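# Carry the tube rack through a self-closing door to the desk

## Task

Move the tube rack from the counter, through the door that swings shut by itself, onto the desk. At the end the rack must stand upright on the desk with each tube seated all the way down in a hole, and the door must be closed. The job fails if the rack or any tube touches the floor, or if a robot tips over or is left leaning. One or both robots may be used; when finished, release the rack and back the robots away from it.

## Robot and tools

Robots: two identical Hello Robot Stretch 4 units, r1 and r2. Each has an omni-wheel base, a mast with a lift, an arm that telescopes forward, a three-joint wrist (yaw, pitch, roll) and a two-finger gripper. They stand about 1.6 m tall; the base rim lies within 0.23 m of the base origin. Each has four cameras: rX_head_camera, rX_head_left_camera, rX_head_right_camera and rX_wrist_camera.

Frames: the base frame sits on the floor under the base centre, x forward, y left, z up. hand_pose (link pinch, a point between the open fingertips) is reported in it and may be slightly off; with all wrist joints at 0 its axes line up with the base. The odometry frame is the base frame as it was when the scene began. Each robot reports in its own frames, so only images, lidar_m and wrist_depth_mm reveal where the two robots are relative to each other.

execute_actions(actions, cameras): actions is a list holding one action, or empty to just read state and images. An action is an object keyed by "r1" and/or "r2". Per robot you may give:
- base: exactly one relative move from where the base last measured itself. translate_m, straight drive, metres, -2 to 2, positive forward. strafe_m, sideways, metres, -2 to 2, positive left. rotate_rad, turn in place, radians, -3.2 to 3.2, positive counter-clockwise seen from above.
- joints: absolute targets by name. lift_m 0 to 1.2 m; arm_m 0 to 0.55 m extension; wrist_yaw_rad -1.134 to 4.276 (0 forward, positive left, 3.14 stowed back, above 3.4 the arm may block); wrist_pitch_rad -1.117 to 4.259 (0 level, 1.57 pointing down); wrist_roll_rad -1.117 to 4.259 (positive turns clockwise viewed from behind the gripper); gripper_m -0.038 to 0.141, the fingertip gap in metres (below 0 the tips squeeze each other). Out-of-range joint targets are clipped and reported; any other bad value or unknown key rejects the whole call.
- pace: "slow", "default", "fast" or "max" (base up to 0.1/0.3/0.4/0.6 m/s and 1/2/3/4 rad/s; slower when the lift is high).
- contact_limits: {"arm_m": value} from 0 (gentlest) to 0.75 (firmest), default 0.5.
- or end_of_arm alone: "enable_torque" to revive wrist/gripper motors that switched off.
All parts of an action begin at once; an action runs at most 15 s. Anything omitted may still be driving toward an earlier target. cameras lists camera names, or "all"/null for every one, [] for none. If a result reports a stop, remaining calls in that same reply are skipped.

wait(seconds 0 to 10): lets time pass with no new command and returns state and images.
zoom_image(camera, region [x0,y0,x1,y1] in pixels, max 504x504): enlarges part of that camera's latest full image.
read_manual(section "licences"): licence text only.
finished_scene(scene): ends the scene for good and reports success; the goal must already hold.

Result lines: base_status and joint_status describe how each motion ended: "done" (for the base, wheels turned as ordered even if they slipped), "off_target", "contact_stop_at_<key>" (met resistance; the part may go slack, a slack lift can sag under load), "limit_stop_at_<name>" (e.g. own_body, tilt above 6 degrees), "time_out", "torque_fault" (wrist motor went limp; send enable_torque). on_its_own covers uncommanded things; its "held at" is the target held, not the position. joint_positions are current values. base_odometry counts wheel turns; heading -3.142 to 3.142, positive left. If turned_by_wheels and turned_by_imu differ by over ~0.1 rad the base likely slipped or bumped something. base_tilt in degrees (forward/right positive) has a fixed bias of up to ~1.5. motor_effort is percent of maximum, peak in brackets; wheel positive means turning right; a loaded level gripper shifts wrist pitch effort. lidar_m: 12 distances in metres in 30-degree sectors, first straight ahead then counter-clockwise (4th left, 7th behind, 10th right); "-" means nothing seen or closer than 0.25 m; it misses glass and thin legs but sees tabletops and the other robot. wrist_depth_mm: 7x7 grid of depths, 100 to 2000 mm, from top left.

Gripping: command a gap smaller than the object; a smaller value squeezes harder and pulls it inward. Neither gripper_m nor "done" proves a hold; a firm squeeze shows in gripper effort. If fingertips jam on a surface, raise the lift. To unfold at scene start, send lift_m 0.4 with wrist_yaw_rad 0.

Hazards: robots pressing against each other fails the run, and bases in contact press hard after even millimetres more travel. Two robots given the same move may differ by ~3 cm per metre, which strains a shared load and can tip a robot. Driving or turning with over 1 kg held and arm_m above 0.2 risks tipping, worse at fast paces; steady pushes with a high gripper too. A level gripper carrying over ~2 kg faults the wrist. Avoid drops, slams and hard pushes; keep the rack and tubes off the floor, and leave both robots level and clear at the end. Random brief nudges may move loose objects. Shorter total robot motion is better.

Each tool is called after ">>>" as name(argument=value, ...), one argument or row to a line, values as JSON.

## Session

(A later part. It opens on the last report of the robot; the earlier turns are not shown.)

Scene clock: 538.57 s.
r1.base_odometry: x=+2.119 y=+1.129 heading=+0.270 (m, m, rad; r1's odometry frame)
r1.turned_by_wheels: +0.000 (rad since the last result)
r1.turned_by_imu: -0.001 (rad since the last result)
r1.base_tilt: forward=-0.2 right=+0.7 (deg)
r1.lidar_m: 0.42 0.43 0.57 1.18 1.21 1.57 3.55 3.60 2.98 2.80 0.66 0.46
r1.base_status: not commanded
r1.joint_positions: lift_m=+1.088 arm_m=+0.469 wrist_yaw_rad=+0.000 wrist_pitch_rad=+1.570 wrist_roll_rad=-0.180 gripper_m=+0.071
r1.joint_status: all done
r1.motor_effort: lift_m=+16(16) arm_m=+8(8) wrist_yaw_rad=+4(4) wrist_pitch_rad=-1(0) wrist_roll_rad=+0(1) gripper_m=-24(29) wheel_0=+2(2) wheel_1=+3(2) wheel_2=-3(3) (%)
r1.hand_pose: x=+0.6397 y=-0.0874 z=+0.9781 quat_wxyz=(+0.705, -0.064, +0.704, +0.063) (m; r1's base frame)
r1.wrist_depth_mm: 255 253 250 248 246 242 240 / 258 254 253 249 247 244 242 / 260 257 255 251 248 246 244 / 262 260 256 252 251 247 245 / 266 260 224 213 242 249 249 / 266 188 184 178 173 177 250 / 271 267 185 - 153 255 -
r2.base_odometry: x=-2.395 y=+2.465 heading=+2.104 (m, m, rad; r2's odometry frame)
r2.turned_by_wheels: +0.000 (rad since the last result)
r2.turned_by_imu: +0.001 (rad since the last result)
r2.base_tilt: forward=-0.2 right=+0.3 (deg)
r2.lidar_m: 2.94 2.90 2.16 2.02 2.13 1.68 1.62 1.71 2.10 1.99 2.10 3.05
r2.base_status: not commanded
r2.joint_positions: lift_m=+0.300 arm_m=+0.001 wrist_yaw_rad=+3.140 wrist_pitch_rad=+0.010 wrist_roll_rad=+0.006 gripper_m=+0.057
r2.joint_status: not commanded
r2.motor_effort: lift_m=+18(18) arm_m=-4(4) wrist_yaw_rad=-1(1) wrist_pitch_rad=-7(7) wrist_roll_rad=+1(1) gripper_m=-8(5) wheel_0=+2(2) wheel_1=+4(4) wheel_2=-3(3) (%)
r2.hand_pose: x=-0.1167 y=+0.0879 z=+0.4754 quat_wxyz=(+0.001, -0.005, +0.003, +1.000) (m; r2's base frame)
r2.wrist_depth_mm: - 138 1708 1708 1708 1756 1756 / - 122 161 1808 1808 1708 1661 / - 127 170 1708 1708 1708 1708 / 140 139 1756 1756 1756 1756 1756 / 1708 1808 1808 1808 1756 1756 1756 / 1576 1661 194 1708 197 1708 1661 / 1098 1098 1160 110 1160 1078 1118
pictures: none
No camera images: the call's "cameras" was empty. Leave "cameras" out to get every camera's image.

Matches pickup. A touch lower, then release.

>>> execute_actions(
  actions=[
    {"r1":{"joints":{"lift_m":1.083},"pace":"slow"}},
  ],
  cameras=[],
)

>>> execute_actions(
  actions=[
    {"r1":{"joints":{"gripper_m":0.141},"pace":"slow"}},
  ],
  cameras=["r1_wrist_camera"],
)

>>> execute_actions(
  actions=[
    {"r1":{"joints":{"lift_m":1.2},"pace":"slow"}},
  ],
  cameras=["r1_wrist_camera","r1_head_camera"],
)

Scene clock: 540.63 s.
r1.base_odometry: x=+2.119 y=+1.129 heading=+0.270 (m, m, rad; r1's odometry frame)
r1.turned_by_wheels: +0.000 (rad since the last result)
r1.turned_by_imu: -0.001 (rad since the last result)
r1.base_tilt: forward=-0.2 right=+0.7 (deg)
r1.lidar_m: 0.42 0.44 0.57 1.17 1.22 1.56 3.55 3.60 3.00 2.80 0.68 0.47
r1.base_status: not commanded
r1.joint_positions: lift_m=+1.084 arm_m=+0.469 wrist_yaw_rad=+0.000 wrist_pitch_rad=+1.571 wrist_roll_rad=-0.180 gripper_m=+0.070
r1.joint_status: all done
r1.motor_effort: lift_m=+12(16) arm_m=+8(8) wrist_yaw_rad=+2(4) wrist_pitch_rad=-1(2) wrist_roll_rad=+0(2) gripper_m=-24(26) wheel_0=+1(2) wheel_1=+2(2) wheel_2=-4(3) (%)
r1.hand_pose: x=+0.6396 y=-0.0874 z=+0.9735 quat_wxyz=(+0.704, -0.064, +0.704, +0.063) (m; r1's base frame)
r1.wrist_depth_mm: 254 251 248 246 243 241 239 / 255 253 249 248 246 243 240 / 258 254 252 250 247 243 241 / 259 257 255 251 247 247 243 / 263 259 224 246 242 247 246 / 264 183 179 177 173 178 248 / 267 264 193 - 150 252 -
r2.base_odometry: x=-2.395 y=+2.465 heading=+2.104 (m, m, rad; r2's odometry frame)
r2.turned_by_wheels: +0.000 (rad since the last result)
r2.turned_by_imu: +0.001 (rad since the last result)
r2.base_tilt: forward=-0.2 right=+0.4 (deg)
r2.lidar_m: 2.95 2.92 2.15 2.03 2.13 1.70 1.62 1.72 2.09 1.99 2.10 3.04
r2.base_status: not commanded
r2.joint_positions: lift_m=+0.300 arm_m=+0.001 wrist_yaw_rad=+3.140 wrist_pitch_rad=+0.010 wrist_roll_rad=+0.006 gripper_m=+0.057
r2.joint_status: not commanded
r2.motor_effort: lift_m=+18(18) arm_m=-4(4) wrist_yaw_rad=-1(1) wrist_pitch_rad=-7(7) wrist_roll_rad=+1(1) gripper_m=-2(5) wheel_0=+3(2) wheel_1=+4(4) wheel_2=-3(3) (%)
r2.hand_pose: x=-0.1167 y=+0.0879 z=+0.4754 quat_wxyz=(+0.001, -0.005, +0.003, +1.000) (m; r2's base frame)
r2.wrist_depth_mm: - 138 1756 1708 1756 1708 1708 / - 122 161 1808 1708 1708 1708 / - 127 170 1708 1756 1708 1756 / 139 140 1756 1756 1808 1756 1661 / 1808 1808 1756 1756 1756 1708 1756 / 1537 1756 194 1661 197 1576 1708 / 1078 1118 1182 110 1160 1060 1138
pictures: none
No camera images: the call's "cameras" was empty. Leave "cameras" out to get every camera's image.

Scene clock: 544.17 s.
r1.base_odometry: x=+2.119 y=+1.129 heading=+0.270 (m, m, rad; r1's odometry frame)
r1.turned_by_wheels: +0.000 (rad since the last result)
r1.turned_by_imu: -0.002 (rad since the last result)
r1.base_tilt: forward=-0.2 right=+0.6 (deg)
r1.lidar_m: 0.42 0.43 0.57 1.17 1.23 1.55 3.55 3.58 2.98 2.81 0.67 0.47
r1.base_status: not commanded
r1.joint_positions: lift_m=+1.084 arm_m=+0.469 wrist_yaw_rad=+0.000 wrist_pitch_rad=+1.570 wrist_roll_rad=-0.180 gripper_m=+0.141
r1.joint_status: all done
r1.motor_effort: lift_m=+11(12) arm_m=+8(8) wrist_yaw_rad=+3(4) wrist_pitch_rad=-3(7) wrist_roll_rad=+1(0) gripper_m=-1(25) wheel_0=-2(2) wheel_1=+1(2) wheel_2=-2(3) (%)
r1.hand_pose: x=+0.6396 y=-0.0874 z=+0.9735 quat_wxyz=(+0.704, -0.063, +0.704, +0.063) (m; r1's base frame)
r1.wrist_depth_mm: 258 256 253 251 248 245 243 / 259 257 255 251 250 246 245 / 262 260 256 254 250 249 248 / 263 260 258 255 253 250 249 / 265 263 238 253 251 252 252 / 266 265 185 183 180 197 252 / 270 267 198 - 163 255 255
r2.base_odometry: x=-2.395 y=+2.465 heading=+2.104 (m, m, rad; r2's odometry frame)
r2.turned_by_wheels: +0.000 (rad since the last result)
r2.turned_by_imu: +0.001 (rad since the last result)
r2.base_tilt: forward=-0.3 right=+0.2 (deg)
r2.lidar_m: 2.94 2.91 2.15 2.04 2.15 1.69 1.62 1.71 2.08 1.98 2.08 3.07
r2.base_status: not commanded
r2.joint_positions: lift_m=+0.300 arm_m=+0.001 wrist_yaw_rad=+3.140 wrist_pitch_rad=+0.010 wrist_roll_rad=+0.006 gripper_m=+0.057
r2.joint_status: not commanded
r2.motor_effort: lift_m=+18(18) arm_m=-4(4) wrist_yaw_rad=+0(2) wrist_pitch_rad=-7(7) wrist_roll_rad=+1(0) gripper_m=-2(3) wheel_0=+2(3) wheel_1=+4(4) wheel_2=-3(3) (%)
r2.hand_pose: x=-0.1167 y=+0.0879 z=+0.4754 quat_wxyz=(+0.001, -0.005, +0.003, +1.000) (m; r2's base frame)
r2.wrist_depth_mm: - 138 1756 1756 1756 1708 1756 / - 122 161 1708 1708 1708 1756 / - 127 171 1756 1708 1756 1708 / 139 140 1808 1661 1708 1708 1756 / 1808 1756 1808 1756 1808 1756 1708 / 1576 1756 194 1708 198 1618 1576 / 1078 1098 1182 110 1138 1060 1138
pictures: r1_wrist_camera
Images, in order (width x height): r1_wrist_camera 616x392.

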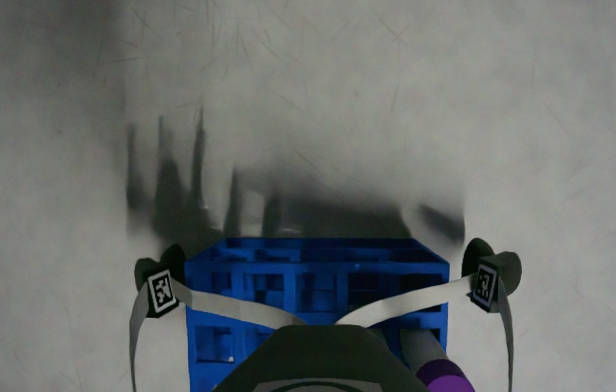

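Scene clock: 545.97 s.
r1.base_odometry: x=+2.119 y=+1.129 heading=+0.270 (m, m, rad; r1's odometry frame)
r1.turned_by_wheels: +0.000 (rad since the last result)
r1.turned_by_imu: -0.001 (rad since the last result)
r1.base_tilt: forward=-0.2 right=+0.7 (deg)
r1.lidar_m: 0.42 0.44 0.57 1.18 1.20 1.57 3.65 3.59 3.00 2.81 0.68 0.46
r1.base_status: not commanded
r1.joint_positions: lift_m=+1.199 arm_m=+0.469 wrist_yaw_rad=+0.000 wrist_pitch_rad=+1.570 wrist_roll_rad=-0.180 gripper_m=+0.141
r1.joint_status: all done
joint sent to its limit — the command would take r1.lift_m past its upper limit, so that joint was sent only as far as its limit.
r1.motor_effort: lift_m=+27(27) arm_m=+7(8) wrist_yaw_rad=+2(4) wrist_pitch_rad=+0(0) wrist_roll_rad=-1(1) gripper_m=-2(2) wheel_0=-1(2) wheel_1=+1(0) wheel_2=-2(2) (%)
r1.hand_pose: x=+0.6399 y=-0.0874 z=+1.0882 quat_wxyz=(+0.705, -0.064, +0.704, +0.063) (m; r1's base frame)
r1.wrist_depth_mm: 366 362 359 357 351 349 345 / 370 368 362 359 355 351 349 / 373 368 364 362 355 355 349 / 375 370 370 366 362 355 355 / 379 375 370 291 324 357 357 / 382 379 296 291 248 362 359 / 384 379 377 - 364 364 364
r2.base_odometry: x=-2.395 y=+2.465 heading=+2.104 (m, m, rad; r2's odometry frame)
r2.turned_by_wheels: +0.000 (rad since the last result)
r2.turned_by_imu: +0.001 (rad since the last result)
r2.base_tilt: forward=-0.1 right=+0.4 (deg)
r2.lidar_m: 2.94 2.90 2.14 2.03 2.14 1.67 1.61 1.71 2.07 2.00 2.09 3.05
r2.base_status: not commanded
r2.joint_positions: lift_m=+0.300 arm_m=+0.001 wrist_yaw_rad=+3.140 wrist_pitch_rad=+0.010 wrist_roll_rad=+0.006 gripper_m=+0.057
r2.joint_status: not commanded
r2.motor_effort: lift_m=+18(18) arm_m=-4(4) wrist_yaw_rad=-1(3) wrist_pitch_rad=-7(7) wrist_roll_rad=+1(0) gripper_m=-2(4) wheel_0=+2(2) wheel_1=+4(3) wheel_2=-3(3) (%)
r2.hand_pose: x=-0.1167 y=+0.0879 z=+0.4754 quat_wxyz=(+0.001, -0.005, +0.003, +1.000) (m; r2's base frame)
r2.wrist_depth_mm: - 137 1708 1756 1708 1708 1708 / - 122 161 1808 1708 1756 1661 / - 127 170 1756 1756 1756 1708 / 139 140 1708 1808 1808 1708 1808 / 1808 1756 1756 1756 1808 1756 1661 / 1576 1808 195 1661 197 1661 1661 / 1098 1118 1160 110 1138 1078 1118
pictures: r1_head_camera, r1_wrist_camera
Images, in order (width x height): r1_head_camera 420x560, r1_wrist_camera 616x392.

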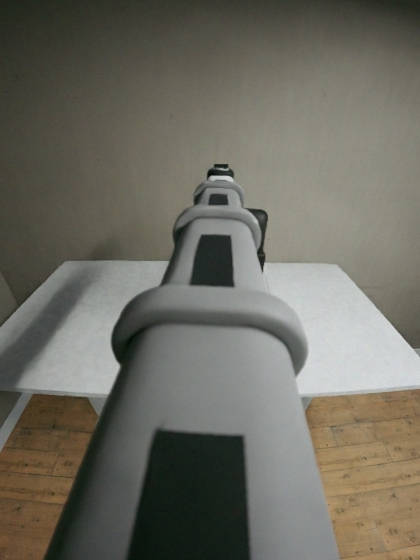

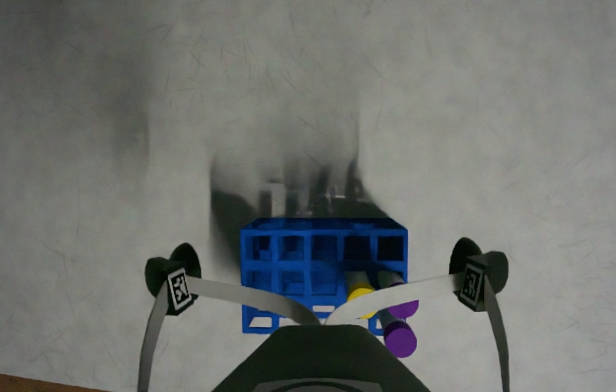

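>>> execute_actions(
  actions=[
    {"r1":{"joints":{"arm_m":0.02},"pace":"slow"}},
  ],
  cameras=["r1_head_camera"],
)

>>> execute_actions(
  actions=[
    {"r1":{"base":{"translate_m":-0.15},"joints":{"wrist_pitch_rad":0.1,"wrist_roll_rad":0}}},
  ],
  cameras=[],
)

>>> execute_actions(
  actions=[
    {"r1":{"base":{"translate_m":-0.15},"joints":{"lift_m":0.87}}},
  ],
  cameras=["r1_head_camera","r1_wrist_camera"],
)

>>> zoom_image(
  camera="r1_wrist_camera",
  region=[200,100,450,300],
)

Scene clock: 554.80 s.
r1.base_odometry: x=+2.119 y=+1.129 heading=+0.270 (m, m, rad; r1's odometry frame)
r1.turned_by_wheels: +0.000 (rad since the last result)
r1.turned_by_imu: -0.004 (rad since the last result)
r1.base_tilt: forward=-0.1 right=+0.6 (deg)
r1.lidar_m: 0.41 0.44 0.58 1.18 1.20 1.55 3.67 3.58 3.02 2.80 0.69 0.47
r1.base_status: not commanded
r1.joint_positions: lift_m=+1.199 arm_m=+0.021 wrist_yaw_rad=+0.000 wrist_pitch_rad=+1.570 wrist_roll_rad=-0.180 gripper_m=+0.141
r1.joint_status: all done
r1.motor_effort: lift_m=+27(26) arm_m=-8(9) wrist_yaw_rad=+3(4) wrist_pitch_rad=-1(0) wrist_roll_rad=-1(0) gripper_m=-4(1) wheel_0=-2(2) wheel_1=+1(1) wheel_2=-2(2) (%)
r1.hand_pose: x=+0.1926 y=-0.0874 z=+1.0882 quat_wxyz=(+0.705, -0.064, +0.704, +0.063) (m; r1's base frame)
r1.wrist_depth_mm: 1336 1308 1281 1281 1255 1255 1255 / 1336 1308 1336 1281 1281 1255 1255 / 1366 1281 1308 1281 1308 1281 1255 / 1336 1336 1308 1098 1281 1281 1255 / 1397 1336 1098 1098 1308 1308 1281 / 1336 1366 1336 809 1336 1336 1281 / 1397 1397 1366 - 1308 1281 1308
r2.base_odometry: x=-2.395 y=+2.465 heading=+2.104 (m, m, rad; r2's odometry frame)
r2.turned_by_wheels: +0.000 (rad since the last result)
r2.turned_by_imu: +0.003 (rad since the last result)
r2.base_tilt: forward=-0.2 right=+0.3 (deg)
r2.lidar_m: 2.95 2.91 2.16 2.04 2.12 1.71 1.61 1.73 2.07 2.01 2.09 3.05
r2.base_status: not commanded
r2.joint_positions: lift_m=+0.300 arm_m=+0.001 wrist_yaw_rad=+3.140 wrist_pitch_rad=+0.010 wrist_roll_rad=+0.006 gripper_m=+0.057
r2.joint_status: not commanded
r2.motor_effort: lift_m=+18(18) arm_m=-4(4) wrist_yaw_rad=-1(1) wrist_pitch_rad=-7(8) wrist_roll_rad=+0(1) gripper_m=-5(5) wheel_0=+3(2) wheel_1=+4(4) wheel_2=-2(2) (%)
r2.hand_pose: x=-0.1167 y=+0.0879 z=+0.4754 quat_wxyz=(+0.001, -0.005, +0.003, +1.000) (m; r2's base frame)
r2.wrist_depth_mm: - 138 1661 1756 1756 1756 1756 / - 122 161 1661 1708 1708 1708 / - 127 170 1756 1661 1756 1756 / 140 140 1708 1808 1808 1808 1756 / 1756 1808 1756 1756 1708 1708 1708 / 1537 1708 195 1661 198 1618 1661 / 1118 1118 1160 110 1160 1060 1118
pictures: r1_head_camera
Images, in order (width x height): r1_head_camera 420x560.

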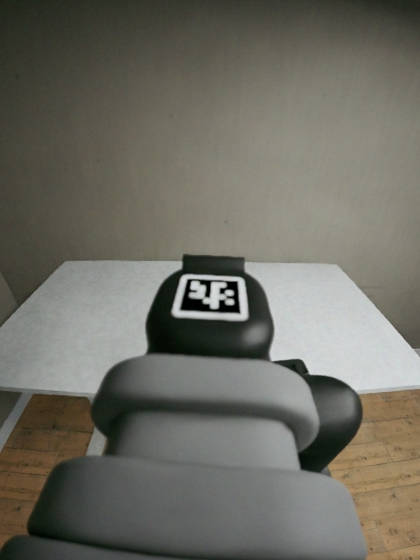

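Scene clock: 556.63 s.
r1.base_odometry: x=+1.975 y=+1.089 heading=+0.270 (m, m, rad; r1's odometry frame)
r1.turned_by_wheels: +0.000 (rad since the last result)
r1.turned_by_imu: +0.000 (rad since the last result)
r1.base_tilt: forward=-0.1 right=+0.6 (deg)
r1.lidar_m: 0.56 0.59 0.77 1.17 1.20 1.54 3.49 3.43 3.01 2.81 0.93 0.62
r1.base_status: done
r1.joint_positions: lift_m=+1.199 arm_m=+0.021 wrist_yaw_rad=+0.000 wrist_pitch_rad=+0.103 wrist_roll_rad=+0.000 gripper_m=+0.141
r1.joint_status: all done
r1.motor_effort: lift_m=+26(26) arm_m=-8(8) wrist_yaw_rad=+3(2) wrist_pitch_rad=-10(13) wrist_roll_rad=-1(2) gripper_m=-2(0) wheel_0=-3(6) wheel_1=-2(6) wheel_2=+1(9) (%)
r1.hand_pose: x=+0.4792 y=-0.0874 z=+1.3471 quat_wxyz=(+0.999, +0.000, +0.051, +0.000) (m; r1's base frame)
r1.wrist_depth_mm: 1060 1042 1060 1098 1078 1118 1118 / 1078 1060 1098 1118 1138 1118 1138 / 1060 1098 1118 1138 1118 1160 1160 / 1118 1138 1138 1160 1160 1182 1229 / 1160 1138 1182 1182 1182 1182 1205 / 1098 1025 976 1008 917 891 1255 / 831 820 842 - 788 778 768
r2.base_odometry: x=-2.395 y=+2.465 heading=+2.104 (m, m, rad; r2's odometry frame)
r2.turned_by_wheels: +0.000 (rad since the last result)
r2.turned_by_imu: +0.001 (rad since the last result)
r2.base_tilt: forward=-0.2 right=+0.3 (deg)
r2.lidar_m: 2.96 2.90 2.15 2.03 2.12 1.69 1.62 1.71 2.08 2.00 2.09 3.04
r2.base_status: not commanded
r2.joint_positions: lift_m=+0.300 arm_m=+0.001 wrist_yaw_rad=+3.140 wrist_pitch_rad=+0.010 wrist_roll_rad=+0.006 gripper_m=+0.057
r2.joint_status: not commanded
r2.motor_effort: lift_m=+18(18) arm_m=-4(4) wrist_yaw_rad=+0(1) wrist_pitch_rad=-7(7) wrist_roll_rad=+1(1) gripper_m=-5(5) wheel_0=+2(2) wheel_1=+4(4) wheel_2=-3(3) (%)
r2.hand_pose: x=-0.1167 y=+0.0879 z=+0.4754 quat_wxyz=(+0.001, -0.005, +0.003, +1.000) (m; r2's base frame)
r2.wrist_depth_mm: - 137 1756 1808 1756 1708 1756 / - 122 161 1756 1756 1661 1708 / - 127 170 1708 1756 1756 1708 / 140 140 1808 1756 1708 1756 1756 / 1808 1808 1756 1756 1808 1708 1756 / 1576 1661 195 1708 198 1618 1618 / 1098 1118 1138 110 1138 1060 1138
pictures: none
No camera images: the call's "cameras" was empty. Leave "cameras" out to get every camera's image.

Scene clock: 559.00 s.
r1.base_odometry: x=+1.830 y=+1.049 heading=+0.270 (m, m, rad; r1's odometry frame)
r1.turned_by_wheels: +0.000 (rad since the last result)
r1.turned_by_imu: -0.001 (rad since the last result)
r1.base_tilt: forward=-0.2 right=+0.6 (deg)
r1.lidar_m: 0.72 0.75 0.96 1.15 1.16 1.65 3.23 3.27 3.02 2.83 2.38 0.77
r1.base_status: done
r1.joint_positions: lift_m=+0.870 arm_m=+0.021 wrist_yaw_rad=+0.000 wrist_pitch_rad=+0.103 wrist_roll_rad=+0.000 gripper_m=+0.141
r1.joint_status: all done
r1.motor_effort: lift_m=+16(24) arm_m=-8(8) wrist_yaw_rad=+3(4) wrist_pitch_rad=-9(10) wrist_roll_rad=+1(0) gripper_m=-3(0) wheel_0=-2(5) wheel_1=-3(4) wheel_2=+0(5) (%)
r1.hand_pose: x=+0.4792 y=-0.0874 z=+1.0191 quat_wxyz=(+0.999, +0.000, +0.051, +0.000) (m; r1's base frame)
r1.wrist_depth_mm: 1160 1182 1205 1229 1229 1229 1229 / 1205 1229 1255 1281 1255 1281 1281 / 1229 1205 1229 1281 1281 1336 1308 / 1182 1078 1008 778 866 831 778 / 530 530 559 539 580 521 1397 / 1308 1308 1308 1366 1430 904 1397 / 1366 1366 1366 - 1397 1430 1430
r2.base_odometry: x=-2.395 y=+2.465 heading=+2.104 (m, m, rad; r2's odometry frame)
r2.turned_by_wheels: +0.000 (rad since the last result)
r2.turned_by_imu: +0.001 (rad since the last result)
r2.base_tilt: forward=-0.2 right=+0.3 (deg)
r2.lidar_m: 2.95 2.92 2.14 2.04 2.13 1.70 1.64 1.72 2.11 2.01 2.11 3.06
r2.base_status: not commanded
r2.joint_positions: lift_m=+0.300 arm_m=+0.001 wrist_yaw_rad=+3.140 wrist_pitch_rad=+0.010 wrist_roll_rad=+0.006 gripper_m=+0.057
r2.joint_status: not commanded
r2.motor_effort: lift_m=+18(18) arm_m=-4(4) wrist_yaw_rad=-2(2) wrist_pitch_rad=-7(7) wrist_roll_rad=+0(0) gripper_m=-3(3) wheel_0=+2(2) wheel_1=+4(4) wheel_2=-2(3) (%)
r2.hand_pose: x=-0.1167 y=+0.0879 z=+0.4754 quat_wxyz=(+0.001, -0.005, +0.003, +1.000) (m; r2's base frame)
r2.wrist_depth_mm: - 138 1756 1756 1708 1708 1756 / - 122 160 1756 1756 1708 1708 / - 127 170 1756 1708 1756 1708 / 139 140 1708 1708 1708 1708 1756 / 1808 1756 1808 1808 1756 1756 1756 / 1618 1708 195 1708 198 1618 1576 / 1078 1098 1182 110 1138 1078 1138
pictures: r1_head_camera, r1_wrist_camera
Images, in order (width x height): r1_head_camera 420x560, r1_wrist_camera 616x392.

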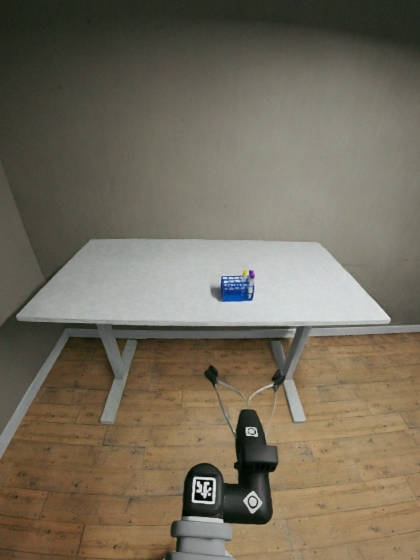

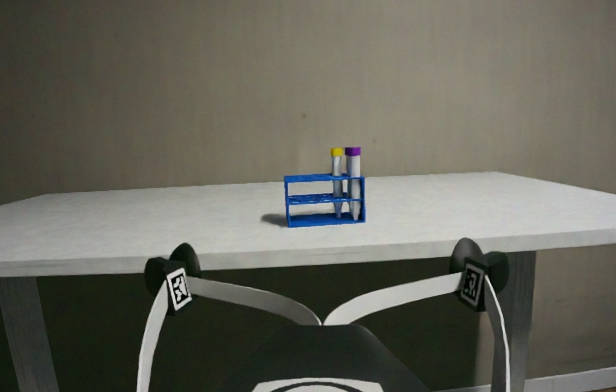

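Region (200, 100, 450, 300) of r1_wrist_camera's 616x392 image, scaled by 2.016; it fills the top 403 rows of this view, and the rest is white.

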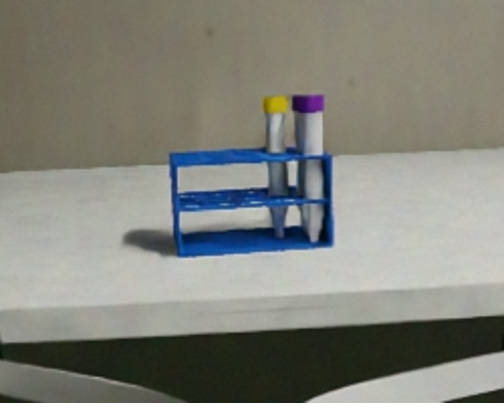

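>>> execute_actions(
  actions=[
    {"r1":{"base":{"strafe_m":0.15}}},
  ],
  cameras=["r1_wrist_camera","r1_head_left_camera","r1_head_right_camera"],
)

>>> zoom_image(
  camera="r1_wrist_camera",
  region=[300,100,550,300],
)

Scene clock: 562.13 s.
r1.base_odometry: x=+1.790 y=+1.193 heading=+0.270 (m, m, rad; r1's odometry frame)
r1.turned_by_wheels: +0.000 (rad since the last result)
r1.turned_by_imu: -0.001 (rad since the last result)
r1.base_tilt: forward=-0.2 right=+0.7 (deg)
r1.lidar_m: 0.71 0.72 1.07 1.00 1.02 1.34 3.17 3.30 3.18 2.99 1.11 0.76
r1.base_status: done
r1.joint_positions: lift_m=+0.870 arm_m=+0.021 wrist_yaw_rad=+0.000 wrist_pitch_rad=+0.103 wrist_roll_rad=+0.000 gripper_m=+0.141
r1.joint_status: not commanded
r1.motor_effort: lift_m=+16(16) arm_m=-8(8) wrist_yaw_rad=+4(4) wrist_pitch_rad=-11(9) wrist_roll_rad=+0(1) gripper_m=-1(1) wheel_0=+0(9) wheel_1=+1(9) wheel_2=+0(1) (%)
r1.hand_pose: x=+0.4792 y=-0.0874 z=+1.0191 quat_wxyz=(+0.999, +0.000, +0.051, +0.000) (m; r1's base frame)
r1.wrist_depth_mm: 1182 1160 1182 1229 1229 1205 1229 / 1182 1205 1205 1255 1255 1255 1255 / 1229 1281 1255 1255 1255 1308 1336 / 1255 1098 991 917 661 809 788 / 530 521 559 544 569 504 891 / 878 1308 1308 1308 1336 1397 931 / 1308 1336 1336 - 1336 1430 991
r2.base_odometry: x=-2.395 y=+2.465 heading=+2.104 (m, m, rad; r2's odometry frame)
r2.turned_by_wheels: +0.000 (rad since the last result)
r2.turned_by_imu: +0.001 (rad since the last result)
r2.base_tilt: forward=-0.2 right=+0.2 (deg)
r2.lidar_m: 2.95 2.90 2.15 2.03 2.15 1.70 1.61 1.73 2.08 1.99 2.07 3.05
r2.base_status: not commanded
r2.joint_positions: lift_m=+0.300 arm_m=+0.001 wrist_yaw_rad=+3.140 wrist_pitch_rad=+0.010 wrist_roll_rad=+0.006 gripper_m=+0.057
r2.joint_status: not commanded
r2.motor_effort: lift_m=+18(18) arm_m=-4(4) wrist_yaw_rad=-1(2) wrist_pitch_rad=-7(7) wrist_roll_rad=+1(1) gripper_m=-5(3) wheel_0=+2(2) wheel_1=+4(4) wheel_2=-2(2) (%)
r2.hand_pose: x=-0.1167 y=+0.0879 z=+0.4754 quat_wxyz=(+0.001, -0.005, +0.003, +1.000) (m; r2's base frame)
r2.wrist_depth_mm: - 137 1708 1756 1756 1708 1708 / - 122 161 1756 1708 1808 1756 / - 127 170 1756 1661 1708 1756 / 139 140 1808 1756 1756 1708 1708 / 1756 1756 1756 1808 1708 1808 1756 / 1576 1708 193 1661 196 1618 1618 / 1098 1118 1160 110 1118 1078 1160
pictures: r1_head_left_camera, r1_head_right_camera, r1_wrist_camera
Images, in order (width x height): r1_head_left_camera 420x672, r1_head_right_camera 420x672, r1_wrist_camera 616x392.

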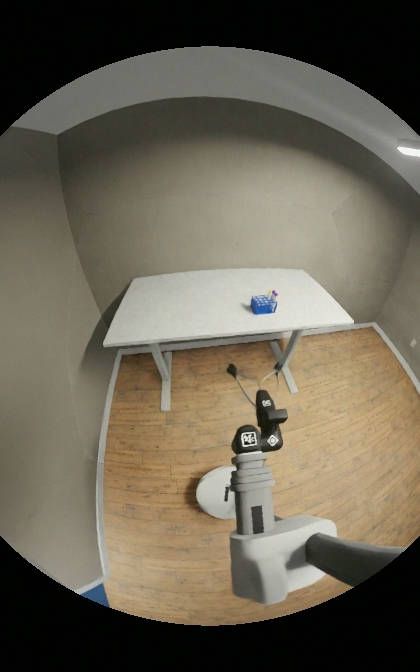

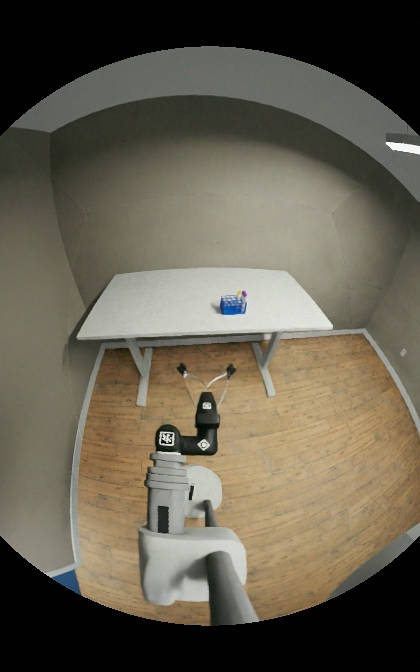

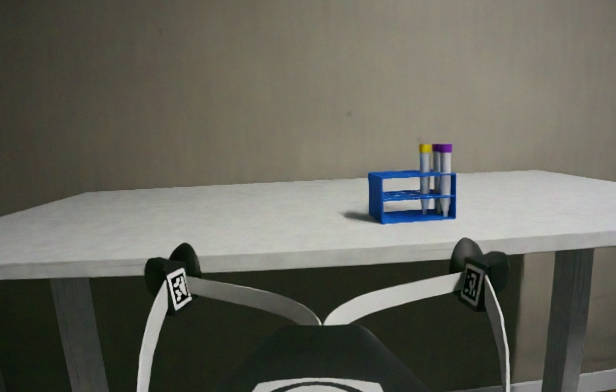

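Region (300, 100, 550, 300) of r1_wrist_camera's 616x392 image, scaled by 2.016; it fills the top 403 rows of this view, and the rest is white.

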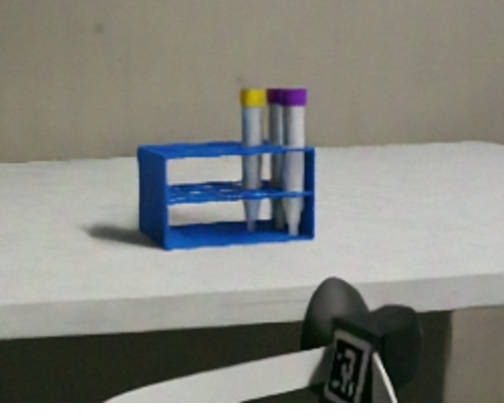

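All three caps are level, so the tubes are fully down.

>>> finished_scene(
  scene=2,
)

The scene is finished: the task was done.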